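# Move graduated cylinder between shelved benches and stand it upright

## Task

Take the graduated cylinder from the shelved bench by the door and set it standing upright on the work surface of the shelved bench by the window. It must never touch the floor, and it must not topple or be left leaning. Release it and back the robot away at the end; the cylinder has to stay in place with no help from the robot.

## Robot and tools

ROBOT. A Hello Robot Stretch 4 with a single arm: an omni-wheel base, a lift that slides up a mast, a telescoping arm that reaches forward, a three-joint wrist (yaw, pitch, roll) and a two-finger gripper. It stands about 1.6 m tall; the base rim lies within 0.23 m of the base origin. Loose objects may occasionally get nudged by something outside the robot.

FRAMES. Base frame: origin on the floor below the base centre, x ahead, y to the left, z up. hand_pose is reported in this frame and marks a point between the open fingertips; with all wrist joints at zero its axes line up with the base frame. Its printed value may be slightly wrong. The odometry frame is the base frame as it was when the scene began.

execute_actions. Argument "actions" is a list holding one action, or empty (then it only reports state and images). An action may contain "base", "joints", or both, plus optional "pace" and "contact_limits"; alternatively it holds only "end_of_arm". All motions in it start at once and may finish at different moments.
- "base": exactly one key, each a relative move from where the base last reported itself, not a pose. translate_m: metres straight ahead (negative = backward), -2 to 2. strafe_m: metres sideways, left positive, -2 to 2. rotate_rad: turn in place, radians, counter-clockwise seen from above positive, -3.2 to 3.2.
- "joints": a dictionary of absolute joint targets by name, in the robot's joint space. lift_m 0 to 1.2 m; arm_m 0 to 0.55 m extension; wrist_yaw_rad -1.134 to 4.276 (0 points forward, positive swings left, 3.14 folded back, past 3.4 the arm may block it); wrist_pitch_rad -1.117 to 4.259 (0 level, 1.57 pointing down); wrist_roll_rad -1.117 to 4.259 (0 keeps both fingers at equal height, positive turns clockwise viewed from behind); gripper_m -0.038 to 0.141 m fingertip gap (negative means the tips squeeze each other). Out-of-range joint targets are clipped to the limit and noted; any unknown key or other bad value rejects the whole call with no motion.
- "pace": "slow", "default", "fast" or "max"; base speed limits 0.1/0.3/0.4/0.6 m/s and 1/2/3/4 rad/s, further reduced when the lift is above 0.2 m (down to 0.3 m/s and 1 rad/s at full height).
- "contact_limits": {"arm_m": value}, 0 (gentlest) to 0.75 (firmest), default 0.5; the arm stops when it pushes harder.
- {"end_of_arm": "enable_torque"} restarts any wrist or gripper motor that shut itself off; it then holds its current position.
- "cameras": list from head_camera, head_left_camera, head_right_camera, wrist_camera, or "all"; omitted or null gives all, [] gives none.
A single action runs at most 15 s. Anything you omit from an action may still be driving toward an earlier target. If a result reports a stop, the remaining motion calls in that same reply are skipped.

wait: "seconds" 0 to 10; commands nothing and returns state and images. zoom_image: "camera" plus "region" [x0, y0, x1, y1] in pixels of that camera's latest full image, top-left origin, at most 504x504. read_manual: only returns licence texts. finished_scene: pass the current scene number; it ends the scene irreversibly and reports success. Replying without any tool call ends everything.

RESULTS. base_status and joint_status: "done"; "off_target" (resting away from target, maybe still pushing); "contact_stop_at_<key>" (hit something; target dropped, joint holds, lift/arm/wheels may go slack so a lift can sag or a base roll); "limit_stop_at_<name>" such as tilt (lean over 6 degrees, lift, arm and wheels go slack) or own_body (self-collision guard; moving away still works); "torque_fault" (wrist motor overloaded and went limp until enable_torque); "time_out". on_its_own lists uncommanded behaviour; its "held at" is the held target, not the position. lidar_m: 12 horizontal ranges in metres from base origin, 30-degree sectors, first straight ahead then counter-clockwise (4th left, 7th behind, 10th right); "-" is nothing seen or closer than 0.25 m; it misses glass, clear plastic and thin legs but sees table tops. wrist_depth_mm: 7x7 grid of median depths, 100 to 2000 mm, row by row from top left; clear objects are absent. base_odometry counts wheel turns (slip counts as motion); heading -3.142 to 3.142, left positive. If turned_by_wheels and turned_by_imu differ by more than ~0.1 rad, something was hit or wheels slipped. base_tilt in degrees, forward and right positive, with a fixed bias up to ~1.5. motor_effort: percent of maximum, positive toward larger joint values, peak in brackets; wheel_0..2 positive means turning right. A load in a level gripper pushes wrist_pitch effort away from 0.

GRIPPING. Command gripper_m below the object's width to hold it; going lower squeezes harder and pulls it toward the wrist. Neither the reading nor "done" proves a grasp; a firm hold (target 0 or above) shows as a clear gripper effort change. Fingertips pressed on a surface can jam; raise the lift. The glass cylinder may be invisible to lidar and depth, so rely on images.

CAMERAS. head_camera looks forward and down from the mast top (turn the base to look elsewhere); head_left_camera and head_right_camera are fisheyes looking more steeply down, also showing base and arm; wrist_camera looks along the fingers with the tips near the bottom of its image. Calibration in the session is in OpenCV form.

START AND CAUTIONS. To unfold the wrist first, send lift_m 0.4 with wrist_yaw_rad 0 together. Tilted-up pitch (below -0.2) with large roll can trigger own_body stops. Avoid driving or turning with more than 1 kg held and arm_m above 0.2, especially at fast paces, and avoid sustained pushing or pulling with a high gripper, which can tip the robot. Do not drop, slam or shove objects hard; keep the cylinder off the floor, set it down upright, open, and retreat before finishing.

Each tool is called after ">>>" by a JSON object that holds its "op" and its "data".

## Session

>>> {"op": "execute_actions", "data": {"actions": []}}

Scene clock: 0.00 s.
base_odometry: x=+0.000 y=+0.000 heading=+0.000 (m, m, rad; odometry frame)
turned_by_wheels: +0.000 (rad since the last result)
turned_by_imu: +0.000 (rad since the last result)
base_tilt: forward=-0.3 right=-0.2 (deg)
lidar_m: 1.58 1.60 1.43 1.25 1.23 1.66 1.05 1.04 1.32 1.84 1.87 2.48
base_status: not commanded
joint_positions: lift_m=+0.252 arm_m=-0.002 wrist_yaw_rad=+3.146 wrist_pitch_rad=+0.011 wrist_roll_rad=-0.012 gripper_m=+0.057
joint_status: not commanded
motor_effort: lift_m=+20 arm_m=+0 wrist_yaw_rad=+2 wrist_pitch_rad=-7 wrist_roll_rad=+0 gripper_m=-6 wheel_0=+1 wheel_1=+0 wheel_2=+0 (%)
hand_pose: x=-0.1203 y=+0.0862 z=+0.4269 quat_wxyz=(-0.002, -0.006, -0.006, +1.000) (m; base frame)
wrist_depth_mm: - 138 1182 1255 1808 1921 - / - 124 217 1255 1808 1921 - / - 126 177 1281 1808 1921 - / 115 139 286 1255 1808 1921 - / 226 1138 1205 1281 1863 1921 - / 1118 1160 195 1281 198 1430 1430 / 1060 1042 1078 109 1060 946 991
pictures: head_camera, head_left_camera, head_right_camera, wrist_camera
camera_calibration (this result's frames):
wrist_camera: T_world_to_cam=[[0.0108874, 0.9994, -0.0328862, -0.0729012], [0.0390905, -0.0332884, -0.998681, 0.486596], [-0.999176, 0.00958755, -0.0394294, 0.126252], [0, 0, 0, 1]] pos_world=[0.10792, 0.087845, 0.488535]
Images, in order (width x height): head_camera 420x560, head_left_camera 420x672, head_right_camera 420x672, wrist_camera 616x392.

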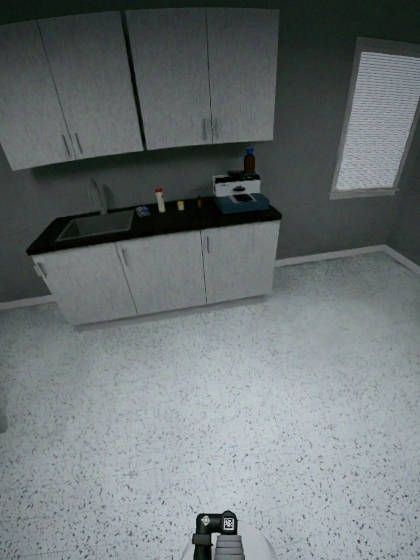

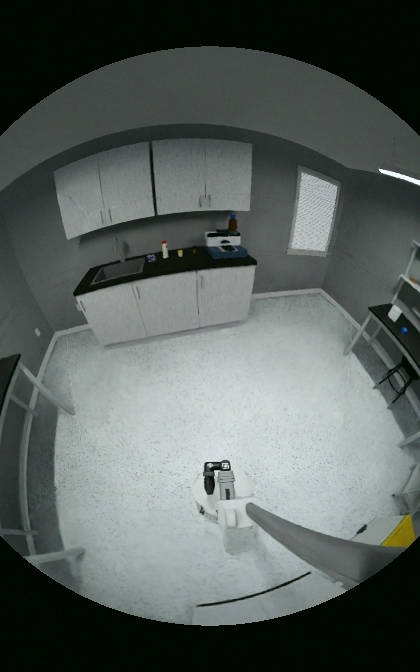

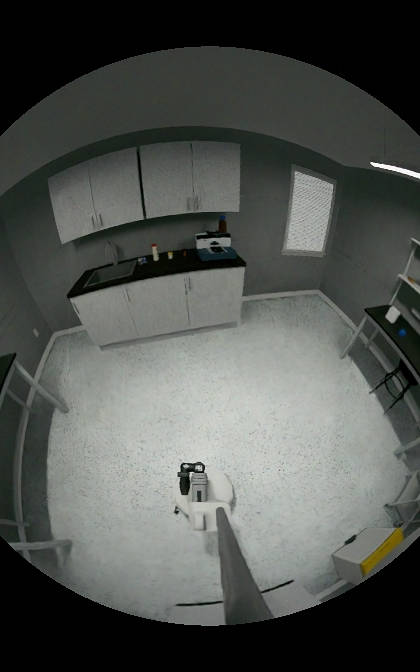

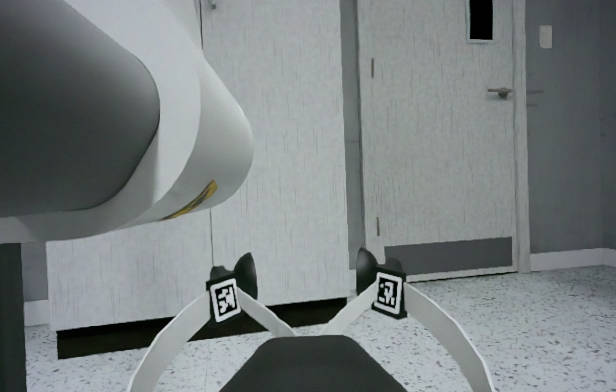

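>>> {"op": "execute_actions", "data": {"actions": [{"base": {"rotate_rad": 1.8}, "joints": {"lift_m": 0.4, "wrist_yaw_rad": 0, "gripper_m": 0.11}, "pace": "fast"}]}}

Scene clock: 2.47 s.
base_odometry: x=+0.000 y=+0.000 heading=+1.800 (m, m, rad; odometry frame)
turned_by_wheels: +1.800 (rad since the last result)
turned_by_imu: +1.802 (rad since the last result)
base_tilt: forward=-0.3 right=-0.3 (deg)
lidar_m: 1.26 1.32 1.09 1.03 1.13 1.52 1.93 1.98 1.65 1.58 1.67 1.33
base_status: done
joint_positions: lift_m=+0.400 arm_m=-0.002 wrist_yaw_rad=+0.000 wrist_pitch_rad=+0.011 wrist_roll_rad=-0.012 gripper_m=+0.110
joint_status: all done
motor_effort: lift_m=+22(25) arm_m=+0(0) wrist_yaw_rad=+0(5) wrist_pitch_rad=-7(9) wrist_roll_rad=+0(1) gripper_m=-3(5) wheel_0=-3(5) wheel_1=-1(7) wheel_2=-2(13) (%)
hand_pose: x=+0.4570 y=-0.0873 z=+0.5748 quat_wxyz=(+1.000, -0.006, +0.006, +0.000) (m; base frame)
wrist_depth_mm: 1863 1921 1708 1708 1863 1921 1863 / 1808 1921 1921 1863 1118 1118 1863 / 1863 1756 1708 1756 1808 1921 1921 / 1921 1921 1863 1863 1863 1921 1983 / 1921 1921 1921 1921 1921 1921 1921 / 1863 1808 216 1756 1618 1756 1661 / 1430 1308 1397 109 1366 1281 1229
pictures: head_camera, head_left_camera, head_right_camera, wrist_camera
camera_calibration (this result's frames):
wrist_camera: T_world_to_cam=[[-0.0147855, -0.99935, -0.0328858, -0.0637103], [-0.0389603, 0.0334402, -0.998681, 0.647472], [0.999131, -0.0134848, -0.0394294, -0.204683], [0, 0, 0, 1]] pos_world=[0.228789, -0.0880807, 0.636453]
Images, in order (width x height): head_camera 420x560, head_left_camera 420x672, head_right_camera 420x672, wrist_camera 616x392.

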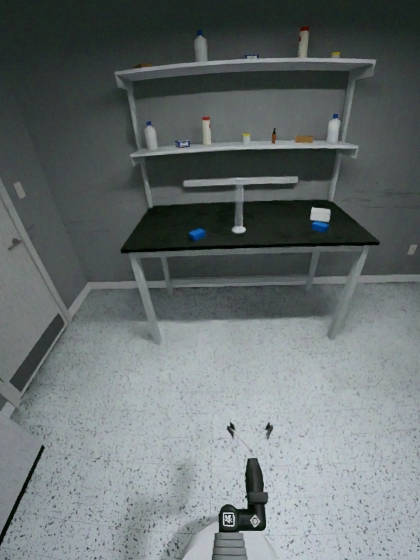

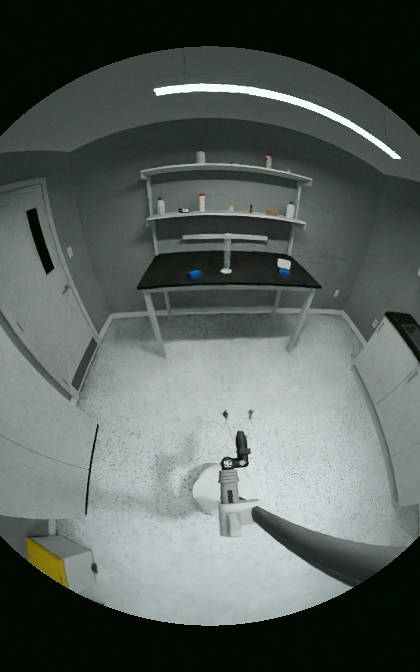

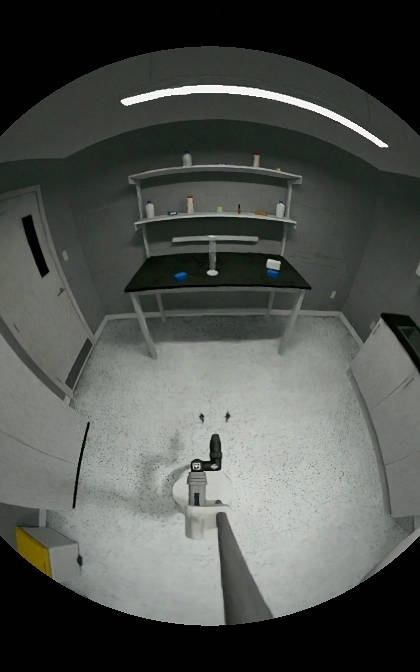

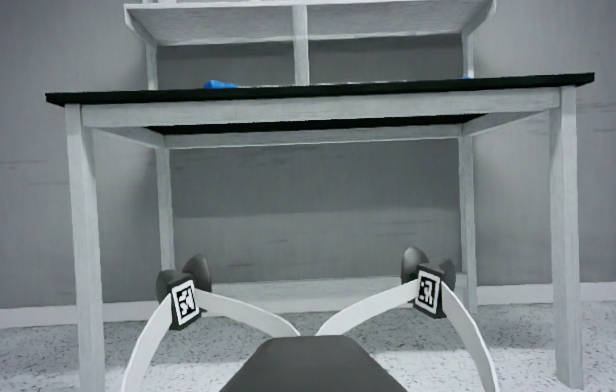

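>>> {"op": "zoom_image", "data": {"camera": "head_camera", "region": [190, 165, 290, 265]}}

Region (190, 165, 290, 265) of head_camera's 420x560 image, scaled by 5.040, with more detail than that image has.

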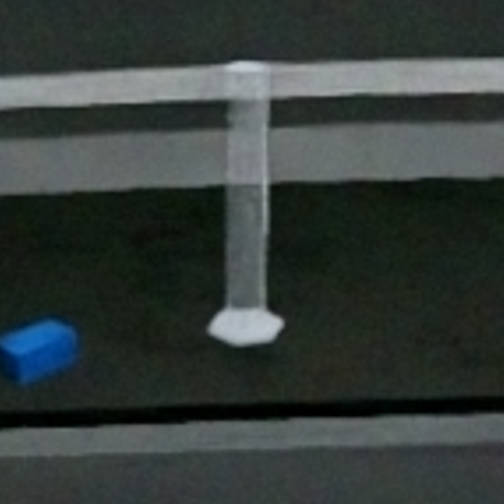

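>>> {"op": "execute_actions", "data": {"actions": [{"base": {"translate_m": 0.72}, "joints": {"lift_m": 0.9, "wrist_pitch_rad": 0.0, "wrist_roll_rad": 0.0, "gripper_m": 0.12}, "pace": "max"}], "cameras": ["head_camera", "head_right_camera", "wrist_camera"]}}

Scene clock: 5.63 s.
base_odometry: x=-0.163 y=+0.701 heading=+1.800 (m, m, rad; odometry frame)
turned_by_wheels: +0.000 (rad since the last result)
turned_by_imu: -0.004 (rad since the last result)
base_tilt: forward=-0.2 right=-0.3 (deg)
lidar_m: 0.53 0.58 0.81 1.08 1.11 1.52 3.32 3.16 1.68 1.59 0.79 0.57
base_status: done
joint_positions: lift_m=+0.900 arm_m=-0.002 wrist_yaw_rad=+0.000 wrist_pitch_rad=+0.002 wrist_roll_rad=+0.000 gripper_m=+0.120
joint_status: all done
motor_effort: lift_m=+20(30) arm_m=+0(1) wrist_yaw_rad=+2(0) wrist_pitch_rad=-6(11) wrist_roll_rad=+1(1) gripper_m=-4(4) wheel_0=+0(9) wheel_1=+0(10) wheel_2=+2(16) (%)
hand_pose: x=+0.4570 y=-0.0874 z=+1.0775 quat_wxyz=(+1.000, +0.000, +0.001, +0.000) (m; base frame)
wrist_depth_mm: 1138 1160 1138 1160 1160 1182 1160 / 960 1138 960 991 946 991 946 / 1138 1138 1138 1160 1182 1160 1160 / 1138 1138 1160 1160 1160 1182 1182 / 1138 1138 1160 1160 1160 1160 1098 / 788 691 597 691 569 585 627 / 512 439 484 109 469 449 442
pictures: head_camera, head_right_camera, wrist_camera
camera_calibration (this result's frames):
wrist_camera: T_world_to_cam=[[-0.0149351, -0.998893, -0.0446087, -0.0345596], [-0.029875, 0.0450396, -0.998538, 1.14627], [0.999442, -0.0135806, -0.0305146, -0.194599], [0, 0, 0, 1]] pos_world=[0.228219, -0.0887914, 1.13711]
Images, in order (width x height): head_camera 420x560, head_right_camera 420x672, wrist_camera 616x392.

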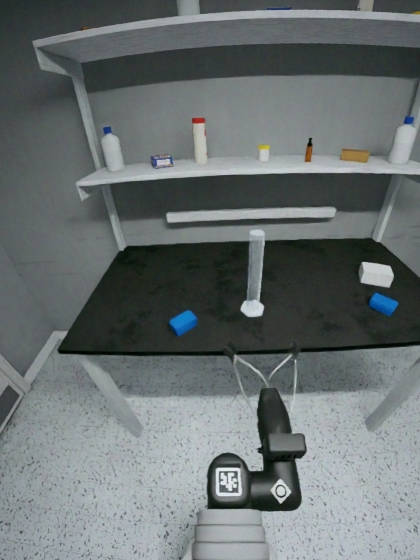

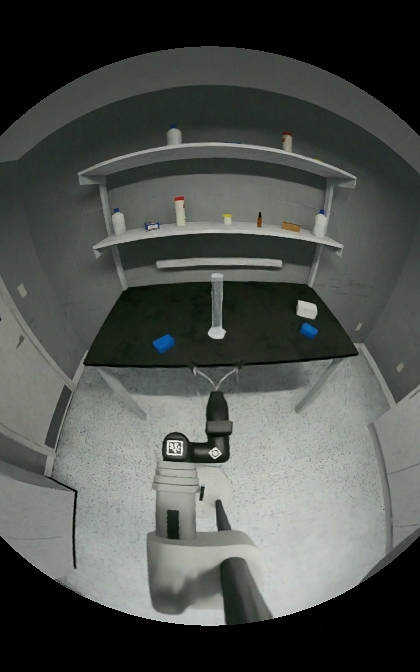

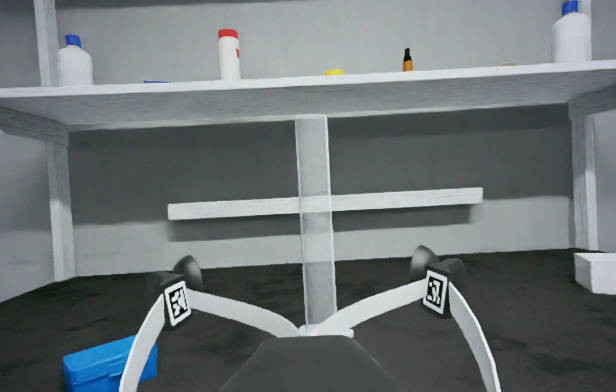

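>>> {"op": "zoom_image", "data": {"camera": "wrist_camera", "region": [190, 100, 440, 350]}}

>>> {"op": "zoom_image", "data": {"camera": "head_camera", "region": [190, 220, 330, 360]}}

Region (190, 100, 440, 350) of wrist_camera's 616x392 image, scaled by 2.016.

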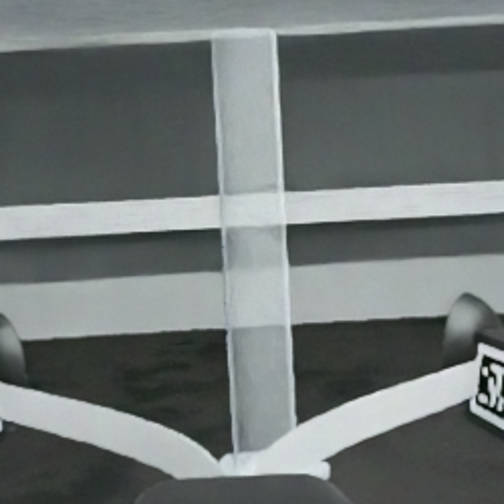

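Region (190, 220, 330, 360) of head_camera's 420x560 image, scaled by 3.600, with more detail than that image has.

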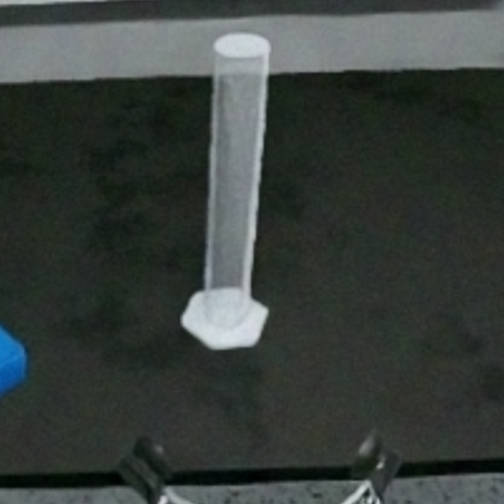

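>>> {"op": "execute_actions", "data": {"actions": [{"base": {"strafe_m": -0.018}, "joints": {"arm_m": 0.295}, "pace": "fast"}], "cameras": ["head_camera", "head_right_camera", "wrist_camera"]}}

Scene clock: 7.70 s.
base_odometry: x=-0.146 y=+0.705 heading=+1.800 (m, m, rad; odometry frame)
turned_by_wheels: +0.000 (rad since the last result)
turned_by_imu: -0.001 (rad since the last result)
base_tilt: forward=-0.2 right=-0.3 (deg)
lidar_m: 0.50 0.55 0.80 1.09 1.11 1.55 3.31 2.77 1.64 1.57 0.78 0.56
base_status: done
joint_positions: lift_m=+0.900 arm_m=+0.294 wrist_yaw_rad=+0.000 wrist_pitch_rad=+0.002 wrist_roll_rad=+0.000 gripper_m=+0.120
joint_status: all done
motor_effort: lift_m=+20(20) arm_m=+8(12) wrist_yaw_rad=+2(3) wrist_pitch_rad=-5(8) wrist_roll_rad=+1(2) gripper_m=-2(2) wheel_0=+0(5) wheel_1=+0(9) wheel_2=+0(1) (%)
hand_pose: x=+0.7529 y=-0.0874 z=+1.0776 quat_wxyz=(+1.000, +0.000, +0.001, +0.000) (m; base frame)
wrist_depth_mm: 517 525 539 559 539 554 580 / 715 732 759 788 854 854 854 / 842 842 854 842 854 866 878 / 854 854 842 854 866 854 866 / 854 854 854 854 878 866 866 / 788 683 591 676 554 580 621 / 512 466 480 109 466 439 439
pictures: head_camera, head_right_camera, wrist_camera
camera_calibration (this result's frames):
wrist_camera: T_world_to_cam=[[-0.0148238, -0.998889, -0.0447346, -0.030056], [-0.0297244, 0.04516, -0.998537, 1.15505], [0.999448, -0.0134724, -0.0303609, -0.490485], [0, 0, 0, 1]] pos_world=[0.524102, -0.0887924, 1.13712]
Images, in order (width x height): head_camera 420x560, head_right_camera 420x672, wrist_camera 616x392.

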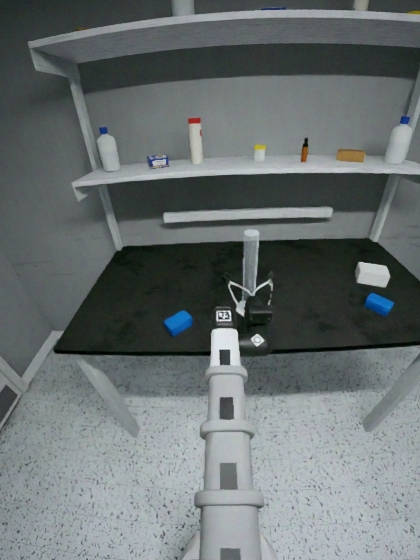

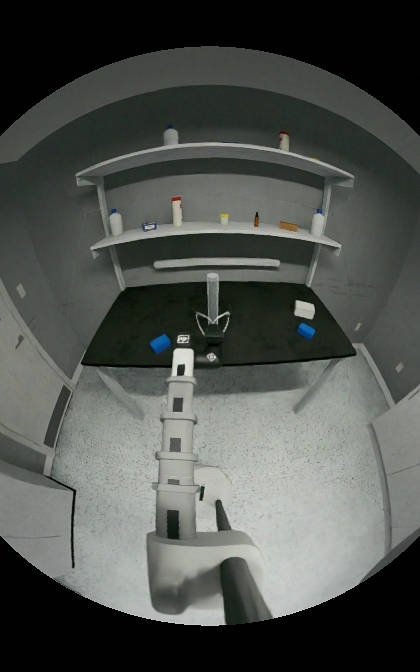

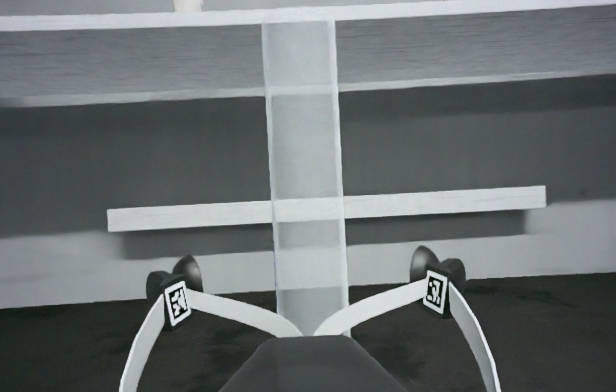

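>>> {"op": "execute_actions", "data": {"actions": [{"joints": {"arm_m": 0.31, "gripper_m": 0.0}}], "cameras": ["head_camera", "wrist_camera"]}}

Scene clock: 10.00 s.
base_odometry: x=-0.146 y=+0.705 heading=+1.800 (m, m, rad; odometry frame)
turned_by_wheels: +0.000 (rad since the last result)
turned_by_imu: -0.001 (rad since the last result)
base_tilt: forward=-0.2 right=-0.2 (deg)
lidar_m: 0.55 0.56 0.81 1.09 1.11 1.57 3.30 2.78 1.65 1.58 0.80 0.55
base_status: not commanded
joint_positions: lift_m=+0.900 arm_m=+0.309 wrist_yaw_rad=+0.000 wrist_pitch_rad=+0.002 wrist_roll_rad=+0.000 gripper_m=+0.001
joint_status: all done
motor_effort: lift_m=+20(20) arm_m=+9(11) wrist_yaw_rad=+1(1) wrist_pitch_rad=-5(5) wrist_roll_rad=+0(0) gripper_m=-24(23) wheel_0=+0(0) wheel_1=+0(0) wheel_2=+0(0) (%)
hand_pose: x=+0.7679 y=-0.0874 z=+1.0776 quat_wxyz=(+1.000, +0.000, +0.001, +0.000) (m; base frame)
wrist_depth_mm: 521 525 512 521 539 554 580 / 715 741 768 831 842 831 854 / 820 831 831 842 831 842 854 / 842 831 842 831 842 842 842 / 820 831 842 831 842 854 842 / 788 741 185 621 187 627 621 / 517 449 477 108 469 421 436
pictures: head_camera, wrist_camera
camera_calibration (this result's frames):
wrist_camera: T_world_to_cam=[[-0.0150182, -0.998886, -0.0447343, -0.0297407], [-0.029729, 0.0451657, -0.998537, 1.15549], [0.999445, -0.0136663, -0.0303742, -0.505462], [0, 0, 0, 1]] pos_world=[0.539086, -0.088804, 1.13712]
Images, in order (width x height): head_camera 420x560, wrist_camera 616x392.

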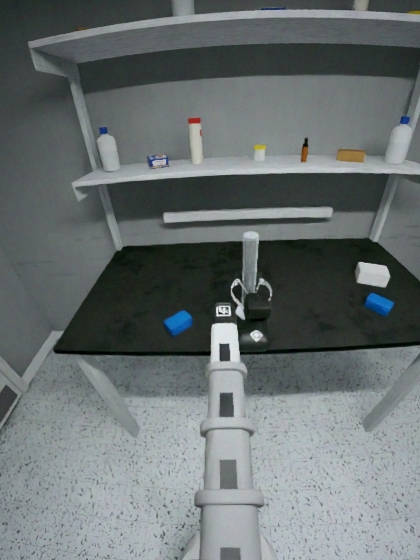

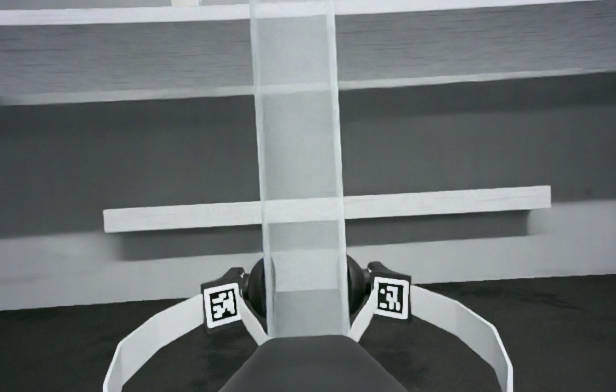

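>>> {"op": "execute_actions", "data": {"actions": [{"joints": {"lift_m": 0.95}, "pace": "fast"}], "cameras": ["wrist_camera"]}}

Scene clock: 10.97 s.
base_odometry: x=-0.146 y=+0.705 heading=+1.800 (m, m, rad; odometry frame)
turned_by_wheels: +0.000 (rad since the last result)
turned_by_imu: +0.000 (rad since the last result)
base_tilt: forward=-0.2 right=-0.3 (deg)
lidar_m: 0.53 0.55 0.81 1.09 1.12 1.55 3.31 2.81 1.65 1.57 0.79 0.57
base_status: not commanded
joint_positions: lift_m=+0.950 arm_m=+0.309 wrist_yaw_rad=+0.000 wrist_pitch_rad=+0.003 wrist_roll_rad=+0.000 gripper_m=+0.001
joint_status: all done
motor_effort: lift_m=+23(26) arm_m=+8(9) wrist_yaw_rad=+2(3) wrist_pitch_rad=-9(9) wrist_roll_rad=+2(1) gripper_m=-25(25) wheel_0=+0(0) wheel_1=+0(0) wheel_2=+0(0) (%)
hand_pose: x=+0.7679 y=-0.0874 z=+1.1271 quat_wxyz=(+1.000, +0.000, +0.002, +0.000) (m; base frame)
wrist_depth_mm: 820 831 831 831 842 842 539 / 559 574 597 621 654 699 741 / 820 831 831 842 831 842 842 / 831 842 831 842 854 842 854 / 831 831 759 759 854 842 854 / 831 831 186 768 188 768 750 / 634 549 591 108 574 512 535
pictures: wrist_camera
camera_calibration (this result's frames):
wrist_camera: T_world_to_cam=[[-0.0150635, -0.998886, -0.0447191, -0.0275075], [-0.0307427, 0.0451657, -0.998506, 1.20569], [0.999414, -0.0136662, -0.0313888, -0.502792], [0, 0, 0, 1]] pos_world=[0.539149, -0.088804, 1.18688]
Images, in order (width x height): wrist_camera 616x392.

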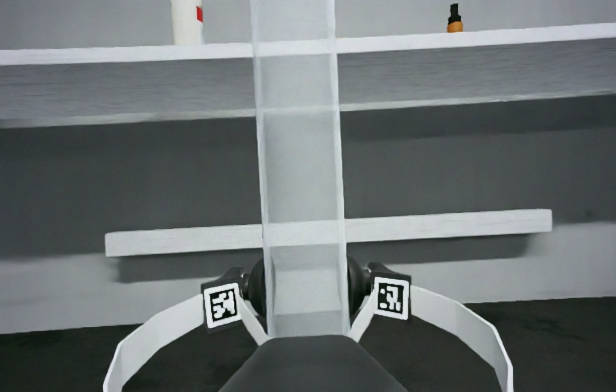

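>>> {"op": "execute_actions", "data": {"actions": [{"base": {"rotate_rad": -2.85}, "joints": {"arm_m": 0.0}}], "cameras": ["head_camera", "head_left_camera", "wrist_camera"]}}

Scene clock: 14.10 s.
base_odometry: x=-0.146 y=+0.705 heading=-1.050 (m, m, rad; odometry frame)
turned_by_wheels: -2.850 (rad since the last result)
turned_by_imu: -2.856 (rad since the last result)
base_tilt: forward=-0.2 right=-0.2 (deg)
lidar_m: 0.37 1.81 1.57 1.55 0.64 0.54 0.53 0.70 1.47 1.11 1.24 0.44
base_status: done
joint_positions: lift_m=+0.950 arm_m=+0.002 wrist_yaw_rad=+0.000 wrist_pitch_rad=+0.003 wrist_roll_rad=+0.000 gripper_m=+0.001
joint_status: all done
motor_effort: lift_m=+23(23) arm_m=-8(12) wrist_yaw_rad=+3(1) wrist_pitch_rad=-9(9) wrist_roll_rad=+2(1) gripper_m=-23(26) wheel_0=+1(7) wheel_1=+2(9) wheel_2=+1(7) (%)
hand_pose: x=+0.4609 y=-0.0875 z=+1.1271 quat_wxyz=(+1.000, +0.000, +0.002, +0.000) (m; base frame)
wrist_depth_mm: - - - - - - - / - - - - - - - / - - - - - - - / - - - - - - - / - - - - - - - / 1756 - 186 - 188 - - / 1756 - - 109 - - -
pictures: head_camera, head_left_camera, wrist_camera
camera_calibration (this result's frames):
wrist_camera: T_world_to_cam=[[-0.0152606, -0.998883, -0.0447088, -0.0321088], [-0.0310061, 0.0451653, -0.998498, 1.19631], [0.999403, -0.0138515, -0.0316608, -0.195646], [0, 0, 0, 1]] pos_world=[0.232132, -0.0888147, 1.18689]
Images, in order (width x height): head_camera 420x560, head_left_camera 420x672, wrist_camera 616x392.

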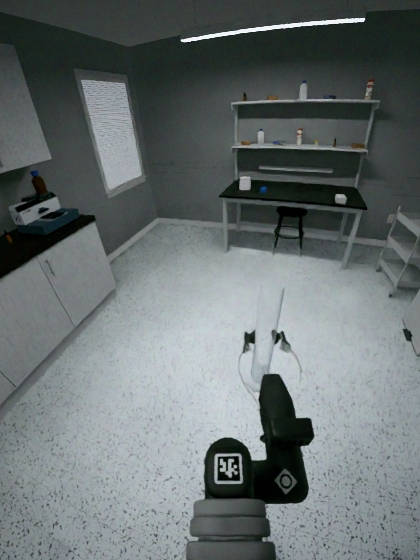

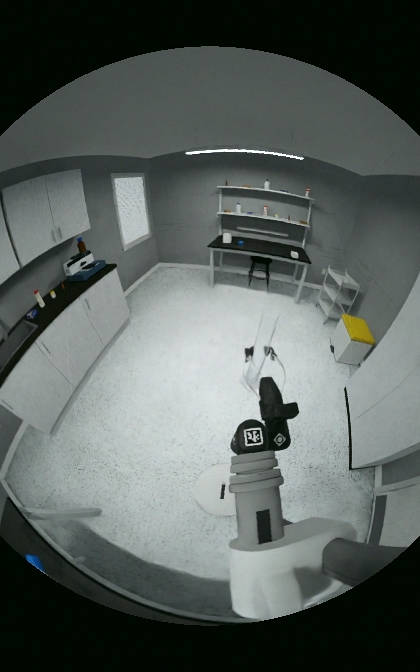

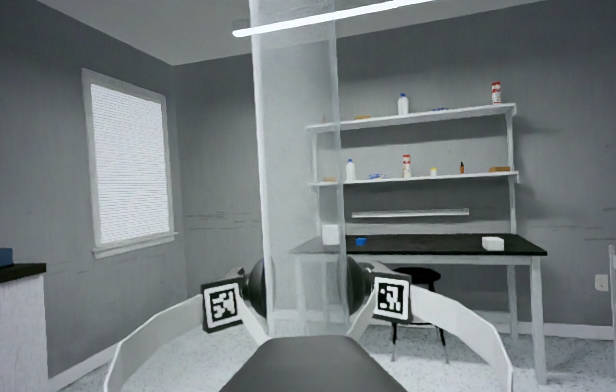

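>>> {"op": "execute_actions", "data": {"actions": [{"base": {"rotate_rad": -0.28}, "joints": {"lift_m": 0.75}, "pace": "fast"}], "cameras": ["head_camera", "wrist_camera"]}}

Scene clock: 15.93 s.
base_odometry: x=-0.146 y=+0.705 heading=-1.330 (m, m, rad; odometry frame)
turned_by_wheels: -0.280 (rad since the last result)
turned_by_imu: -0.281 (rad since the last result)
base_tilt: forward=-0.2 right=-0.3 (deg)
lidar_m: 0.40 2.19 1.60 1.56 0.78 0.56 0.53 0.58 1.53 1.11 1.11 0.42
base_status: done
joint_positions: lift_m=+0.750 arm_m=+0.001 wrist_yaw_rad=+0.000 wrist_pitch_rad=+0.003 wrist_roll_rad=+0.000 gripper_m=+0.001
joint_status: all done
motor_effort: lift_m=+18(15) arm_m=-8(8) wrist_yaw_rad=+2(3) wrist_pitch_rad=-11(10) wrist_roll_rad=+4(1) gripper_m=-23(22) wheel_0=+2(7) wheel_1=+2(8) wheel_2=+2(7) (%)
hand_pose: x=+0.4609 y=-0.0875 z=+0.9274 quat_wxyz=(+1.000, +0.000, +0.002, +0.000) (m; base frame)
wrist_depth_mm: - - - - - - - / - - - - - - - / - - - - - - - / - - - - - - - / - - - - - - - / - - 186 - 188 - 1661 / - - - 108 - 1921 1576
pictures: head_camera, wrist_camera
camera_calibration (this result's frames):
wrist_camera: T_world_to_cam=[[-0.0152243, -0.998884, -0.0447081, -0.0410403], [-0.0310238, 0.0451636, -0.998498, 0.997004], [0.999403, -0.0138144, -0.0316767, -0.201938], [0, 0, 0, 1]] pos_world=[0.232124, -0.0888125, 0.987274]
Images, in order (width x height): head_camera 420x560, wrist_camera 616x392.

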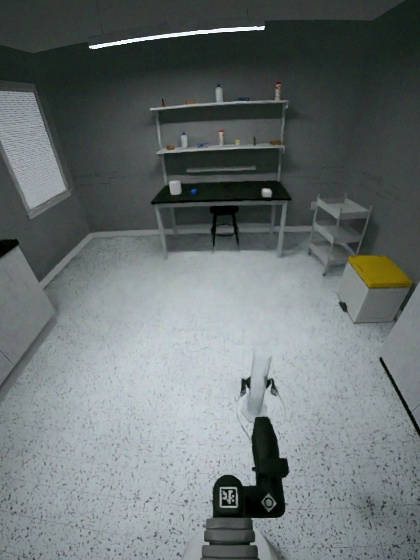

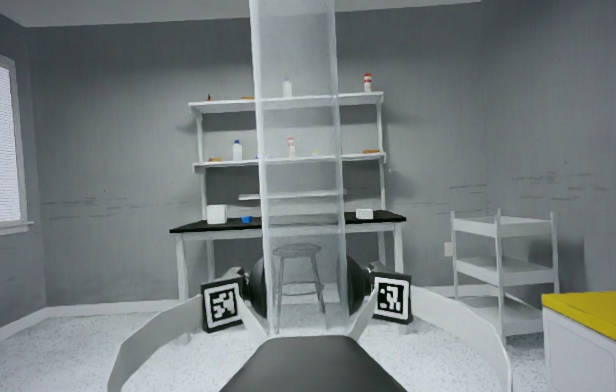

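>>> {"op": "execute_actions", "data": {"actions": [{"base": {"translate_m": 2.0}, "joints": {"lift_m": 0.82}, "pace": "max"}], "cameras": ["head_camera", "head_left_camera", "wrist_camera"]}}

Scene clock: 22.13 s.
base_odometry: x=+0.332 y=-1.237 heading=-1.329 (m, m, rad; odometry frame)
turned_by_wheels: +0.000 (rad since the last result)
turned_by_imu: -0.011 (rad since the last result)
base_tilt: forward=-0.2 right=-0.3 (deg)
lidar_m: 0.36 0.64 0.93 1.63 1.59 2.18 3.24 1.60 1.13 1.11 0.85 0.42
base_status: done
joint_positions: lift_m=+0.820 arm_m=+0.001 wrist_yaw_rad=+0.000 wrist_pitch_rad=+0.003 wrist_roll_rad=+0.000 gripper_m=+0.001
joint_status: all done
motor_effort: lift_m=+20(25) arm_m=-7(8) wrist_yaw_rad=+1(2) wrist_pitch_rad=-11(8) wrist_roll_rad=+1(1) gripper_m=-27(24) wheel_0=+3(7) wheel_1=+1(7) wheel_2=+1(13) (%)
hand_pose: x=+0.4608 y=-0.0874 z=+0.9972 quat_wxyz=(+1.000, +0.000, +0.002, +0.000) (m; base frame)
wrist_depth_mm: 1182 1205 1182 1182 1182 1182 1160 / 1205 1182 1182 1182 1182 1182 1182 / 1098 1025 1098 1182 1205 1182 1205 / 1205 1182 1205 1205 1182 1205 1205 / 1205 1182 1182 1205 1182 1205 1182 / 946 991 186 831 187 842 831 / 627 603 640 109 627 564 530
pictures: head_camera, head_left_camera, wrist_camera
camera_calibration (this result's frames):
wrist_camera: T_world_to_cam=[[-0.0149919, -0.998888, -0.0447088, -0.0379608], [-0.0309844, 0.0451565, -0.998499, 1.06667], [0.999407, -0.0135841, -0.0316269, -0.199726], [0, 0, 0, 1]] pos_world=[0.232089, -0.0887987, 1.05705]
Images, in order (width x height): head_camera 420x560, head_left_camera 420x672, wrist_camera 616x392.

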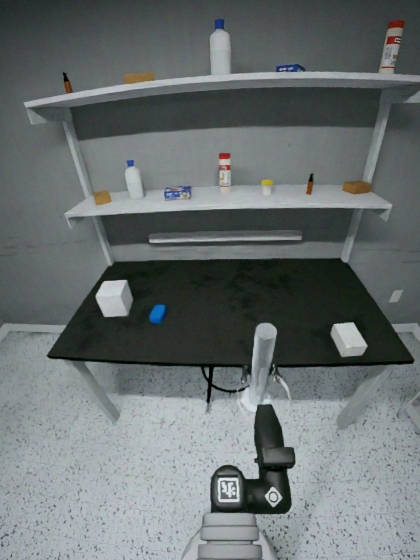

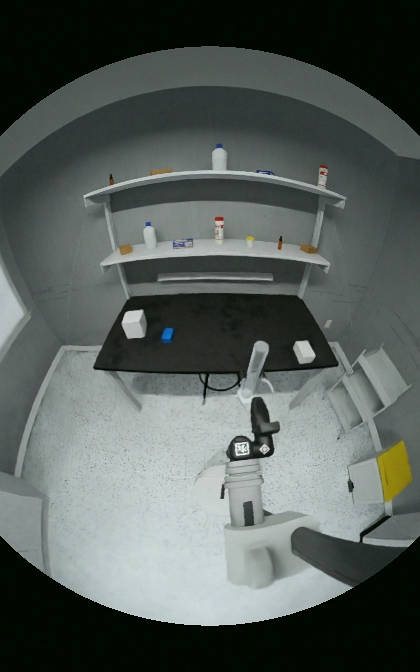

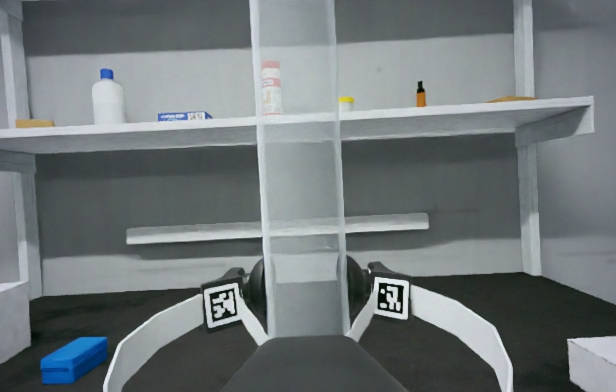

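>>> {"op": "zoom_image", "data": {"camera": "wrist_camera", "region": [224, 0, 616, 392]}}

>>> {"op": "zoom_image", "data": {"camera": "wrist_camera", "region": [0, 0, 392, 392]}}

Region (224, 0, 616, 392) of wrist_camera's 616x392 image, scaled by 1.286.

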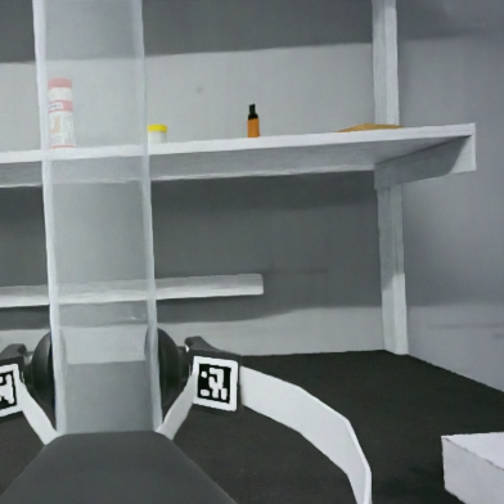

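Region (0, 0, 392, 392) of wrist_camera's 616x392 image, scaled by 1.286.

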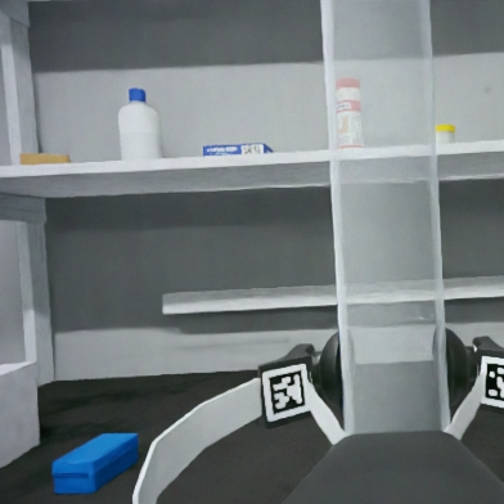

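>>> {"op": "execute_actions", "data": {"actions": [{"joints": {"arm_m": 0.38, "lift_m": 0.77}, "pace": "fast"}], "cameras": ["head_camera", "wrist_camera"]}}

Scene clock: 24.27 s.
base_odometry: x=+0.332 y=-1.237 heading=-1.329 (m, m, rad; odometry frame)
turned_by_wheels: +0.000 (rad since the last result)
turned_by_imu: -0.001 (rad since the last result)
base_tilt: forward=-0.2 right=-0.2 (deg)
lidar_m: 0.58 0.62 0.91 1.62 1.56 2.23 3.24 1.62 1.17 1.11 0.85 0.62
base_status: not commanded
joint_positions: lift_m=+0.770 arm_m=+0.379 wrist_yaw_rad=+0.000 wrist_pitch_rad=+0.003 wrist_roll_rad=+0.000 gripper_m=+0.001
joint_status: all done
motor_effort: lift_m=+17(21) arm_m=+8(11) wrist_yaw_rad=+2(2) wrist_pitch_rad=-9(9) wrist_roll_rad=+0(1) gripper_m=-25(25) wheel_0=+3(3) wheel_1=+1(1) wheel_2=+1(1) (%)
hand_pose: x=+0.8380 y=-0.0874 z=+0.9475 quat_wxyz=(+1.000, +0.000, +0.002, +0.000) (m; base frame)
wrist_depth_mm: 504 517 492 508 488 504 530 / 647 668 699 723 759 798 809 / 809 809 798 798 809 798 798 / 809 809 809 820 809 798 809 / 809 809 809 809 809 809 809 / 809 809 186 691 187 691 676 / 564 492 530 109 508 462 480
pictures: head_camera, wrist_camera
camera_calibration (this result's frames):
wrist_camera: T_world_to_cam=[[-0.0148343, -0.998888, -0.0447611, -0.0345695], [-0.0308338, 0.0452017, -0.998502, 1.02857], [0.999414, -0.0134319, -0.03147, -0.578339], [0, 0, 0, 1]] pos_world=[0.609203, -0.0887926, 1.00729]
Images, in order (width x height): head_camera 420x560, wrist_camera 616x392.

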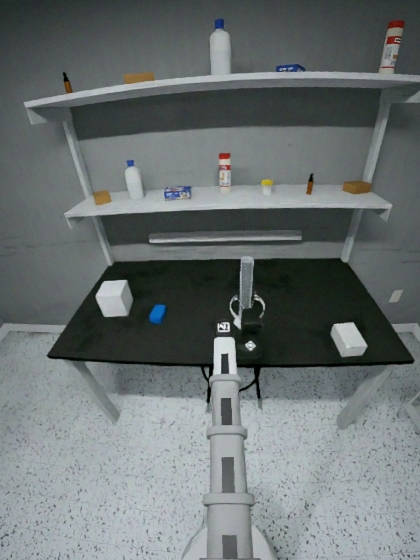

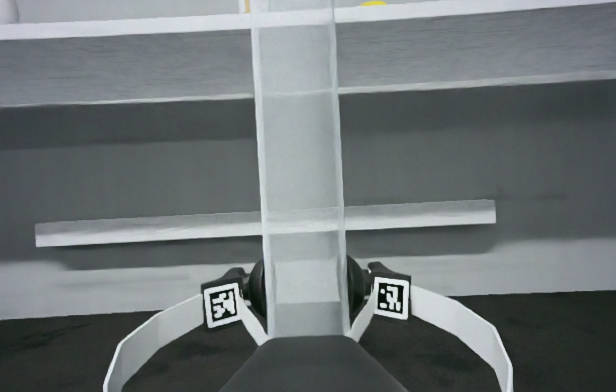

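>>> {"op": "execute_actions", "data": {"actions": [{"joints": {"lift_m": 0.748}, "pace": "slow"}], "cameras": ["wrist_camera"]}}

Scene clock: 25.27 s.
base_odometry: x=+0.332 y=-1.237 heading=-1.329 (m, m, rad; odometry frame)
turned_by_wheels: +0.000 (rad since the last result)
turned_by_imu: +0.000 (rad since the last result)
base_tilt: forward=-0.2 right=-0.3 (deg)
lidar_m: 0.57 0.61 0.92 1.68 1.58 2.21 3.27 1.61 1.17 1.13 0.83 0.60
base_status: not commanded
joint_positions: lift_m=+0.748 arm_m=+0.379 wrist_yaw_rad=+0.000 wrist_pitch_rad=+0.003 wrist_roll_rad=+0.000 gripper_m=+0.001
joint_status: all done
motor_effort: lift_m=+17(13) arm_m=+8(8) wrist_yaw_rad=+0(2) wrist_pitch_rad=-8(9) wrist_roll_rad=+2(2) gripper_m=-27(23) wheel_0=+3(3) wheel_1=+1(1) wheel_2=+0(1) (%)
hand_pose: x=+0.8380 y=-0.0874 z=+0.9257 quat_wxyz=(+1.000, +0.000, +0.001, +0.000) (m; base frame)
wrist_depth_mm: 512 492 508 517 535 554 574 / 715 741 759 809 798 798 809 / 798 809 809 809 809 798 798 / 809 809 809 798 809 809 798 / 809 798 820 809 809 809 809 / 778 741 186 627 187 627 621 / 512 452 480 108 466 421 439
pictures: wrist_camera
camera_calibration (this result's frames):
wrist_camera: T_world_to_cam=[[-0.0148129, -0.998888, -0.0447687, -0.0355544], [-0.0303467, 0.0452021, -0.998517, 1.00646], [0.99943, -0.0134323, -0.0309825, -0.57949], [0, 0, 0, 1]] pos_world=[0.609175, -0.0887927, 0.985417]
Images, in order (width x height): wrist_camera 616x392.

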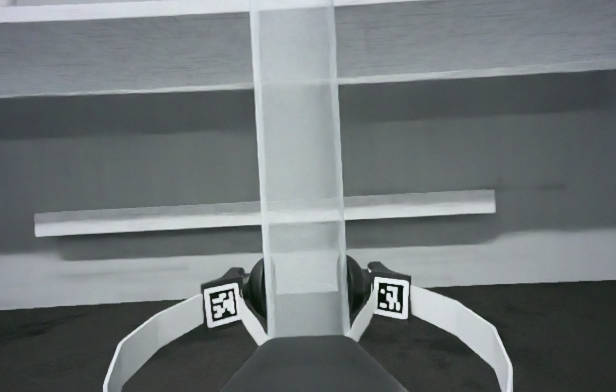

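>>> {"op": "execute_actions", "data": {"actions": [{"joints": {"lift_m": 0.747, "arm_m": 0.368, "gripper_m": 0.1}}], "cameras": ["head_camera", "wrist_camera"]}}

Scene clock: 27.17 s.
base_odometry: x=+0.332 y=-1.237 heading=-1.329 (m, m, rad; odometry frame)
turned_by_wheels: +0.000 (rad since the last result)
turned_by_imu: -0.001 (rad since the last result)
base_tilt: forward=-0.3 right=-0.3 (deg)
lidar_m: 0.60 0.65 0.90 1.64 1.58 2.23 3.26 1.58 1.15 1.11 0.84 0.60
base_status: not commanded
joint_positions: lift_m=+0.747 arm_m=+0.369 wrist_yaw_rad=+0.000 wrist_pitch_rad=+0.002 wrist_roll_rad=+0.000 gripper_m=+0.100
joint_status: all done
motor_effort: lift_m=+16(20) arm_m=-8(7) wrist_yaw_rad=+0(0) wrist_pitch_rad=-6(7) wrist_roll_rad=+2(1) gripper_m=-2(22) wheel_0=+3(3) wheel_1=+1(1) wheel_2=+0(0) (%)
hand_pose: x=+0.8289 y=-0.0874 z=+0.9250 quat_wxyz=(+1.000, +0.000, +0.001, +0.000) (m; base frame)
wrist_depth_mm: 517 525 504 521 539 564 580 / 723 732 768 809 809 809 798 / 820 809 820 820 820 820 809 / 831 820 820 809 831 820 809 / 820 820 820 820 820 820 820 / 778 732 216 683 549 627 615 / 512 462 480 109 469 418 436
pictures: head_camera, wrist_camera
camera_calibration (this result's frames):
wrist_camera: T_world_to_cam=[[-0.0147363, -0.998888, -0.0447836, -0.0357621], [-0.0293541, 0.0452013, -0.998547, 1.00466], [0.99946, -0.0134003, -0.0299875, -0.571363], [0, 0, 0, 1]] pos_world=[0.600019, -0.0887908, 0.984467]
Images, in order (width x height): head_camera 420x560, wrist_camera 616x392.

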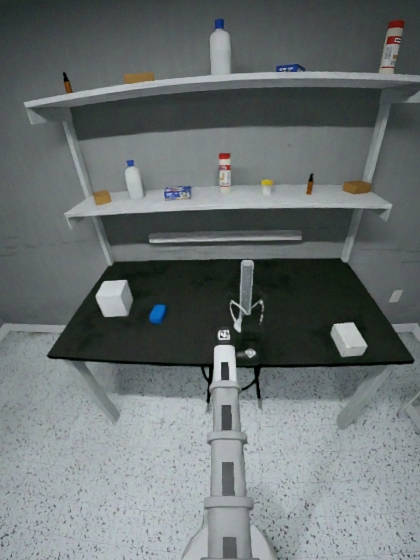

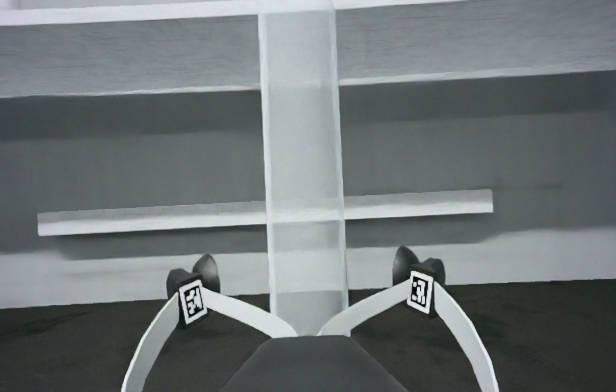

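Released cleanly. Retract and back away.

>>> {"op": "execute_actions", "data": {"actions": [{"base": {"translate_m": -0.2}, "joints": {"arm_m": 0.0}, "pace": "fast"}], "cameras": ["head_camera", "wrist_camera"]}}

Scene clock: 29.03 s.
base_odometry: x=+0.284 y=-1.042 heading=-1.329 (m, m, rad; odometry frame)
turned_by_wheels: +0.000 (rad since the last result)
turned_by_imu: +0.000 (rad since the last result)
base_tilt: forward=-0.3 right=-0.3 (deg)
lidar_m: 0.78 0.85 2.21 1.56 1.61 2.26 3.05 1.60 1.29 1.08 1.16 0.82
base_status: done
joint_positions: lift_m=+0.747 arm_m=+0.001 wrist_yaw_rad=+0.000 wrist_pitch_rad=+0.002 wrist_roll_rad=+0.000 gripper_m=+0.100
joint_status: all done
motor_effort: lift_m=+17(17) arm_m=-9(7) wrist_yaw_rad=+2(1) wrist_pitch_rad=-8(6) wrist_roll_rad=+1(1) gripper_m=-4(3) wheel_0=-3(7) wheel_1=+0(6) wheel_2=+1(12) (%)
hand_pose: x=+0.4608 y=-0.0875 z=+0.9248 quat_wxyz=(+1.000, +0.000, +0.001, +0.000) (m; base frame)
wrist_depth_mm: 1397 1397 1397 1397 1397 1397 1366 / 1397 1397 1397 1397 1397 1397 1366 / 1205 1397 1397 1366 1430 1430 1397 / 1430 1397 1430 1397 1397 1366 1397 / 891 1397 1430 1308 1205 1138 1430 / 788 741 217 691 591 627 615 / 640 640 640 109 634 960 1397
pictures: head_camera, wrist_camera
camera_calibration (this result's frames):
wrist_camera: T_world_to_cam=[[-0.0151967, -0.998882, -0.0447748, -0.0411143], [-0.0299182, 0.0452141, -0.998529, 0.993923], [0.999437, -0.0138348, -0.0305718, -0.203041], [0, 0, 0, 1]] pos_world=[0.232038, -0.0888167, 0.984413]
Images, in order (width x height): head_camera 420x560, wrist_camera 616x392.

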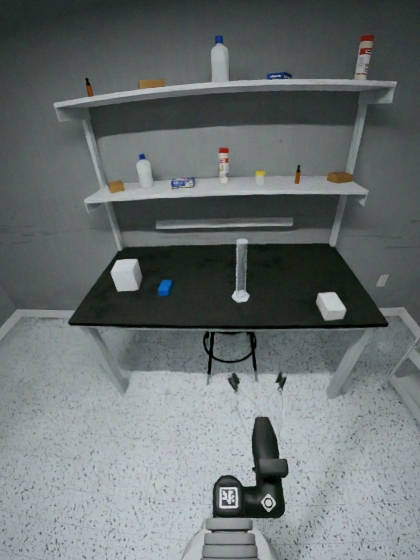

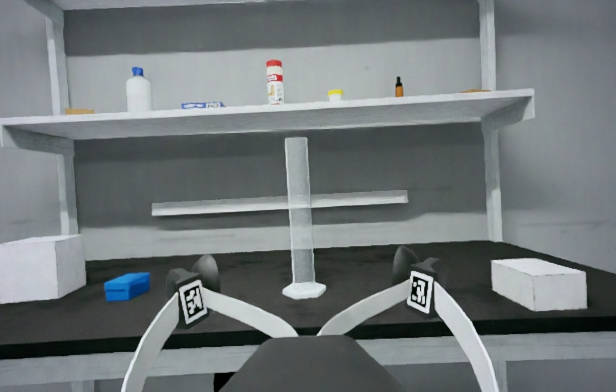

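The cylinder stands upright on the window-side bench and the robot is clear.

>>> {"op": "finished_scene", "data": {"scene": 2}}

The scene is finished: the task was done.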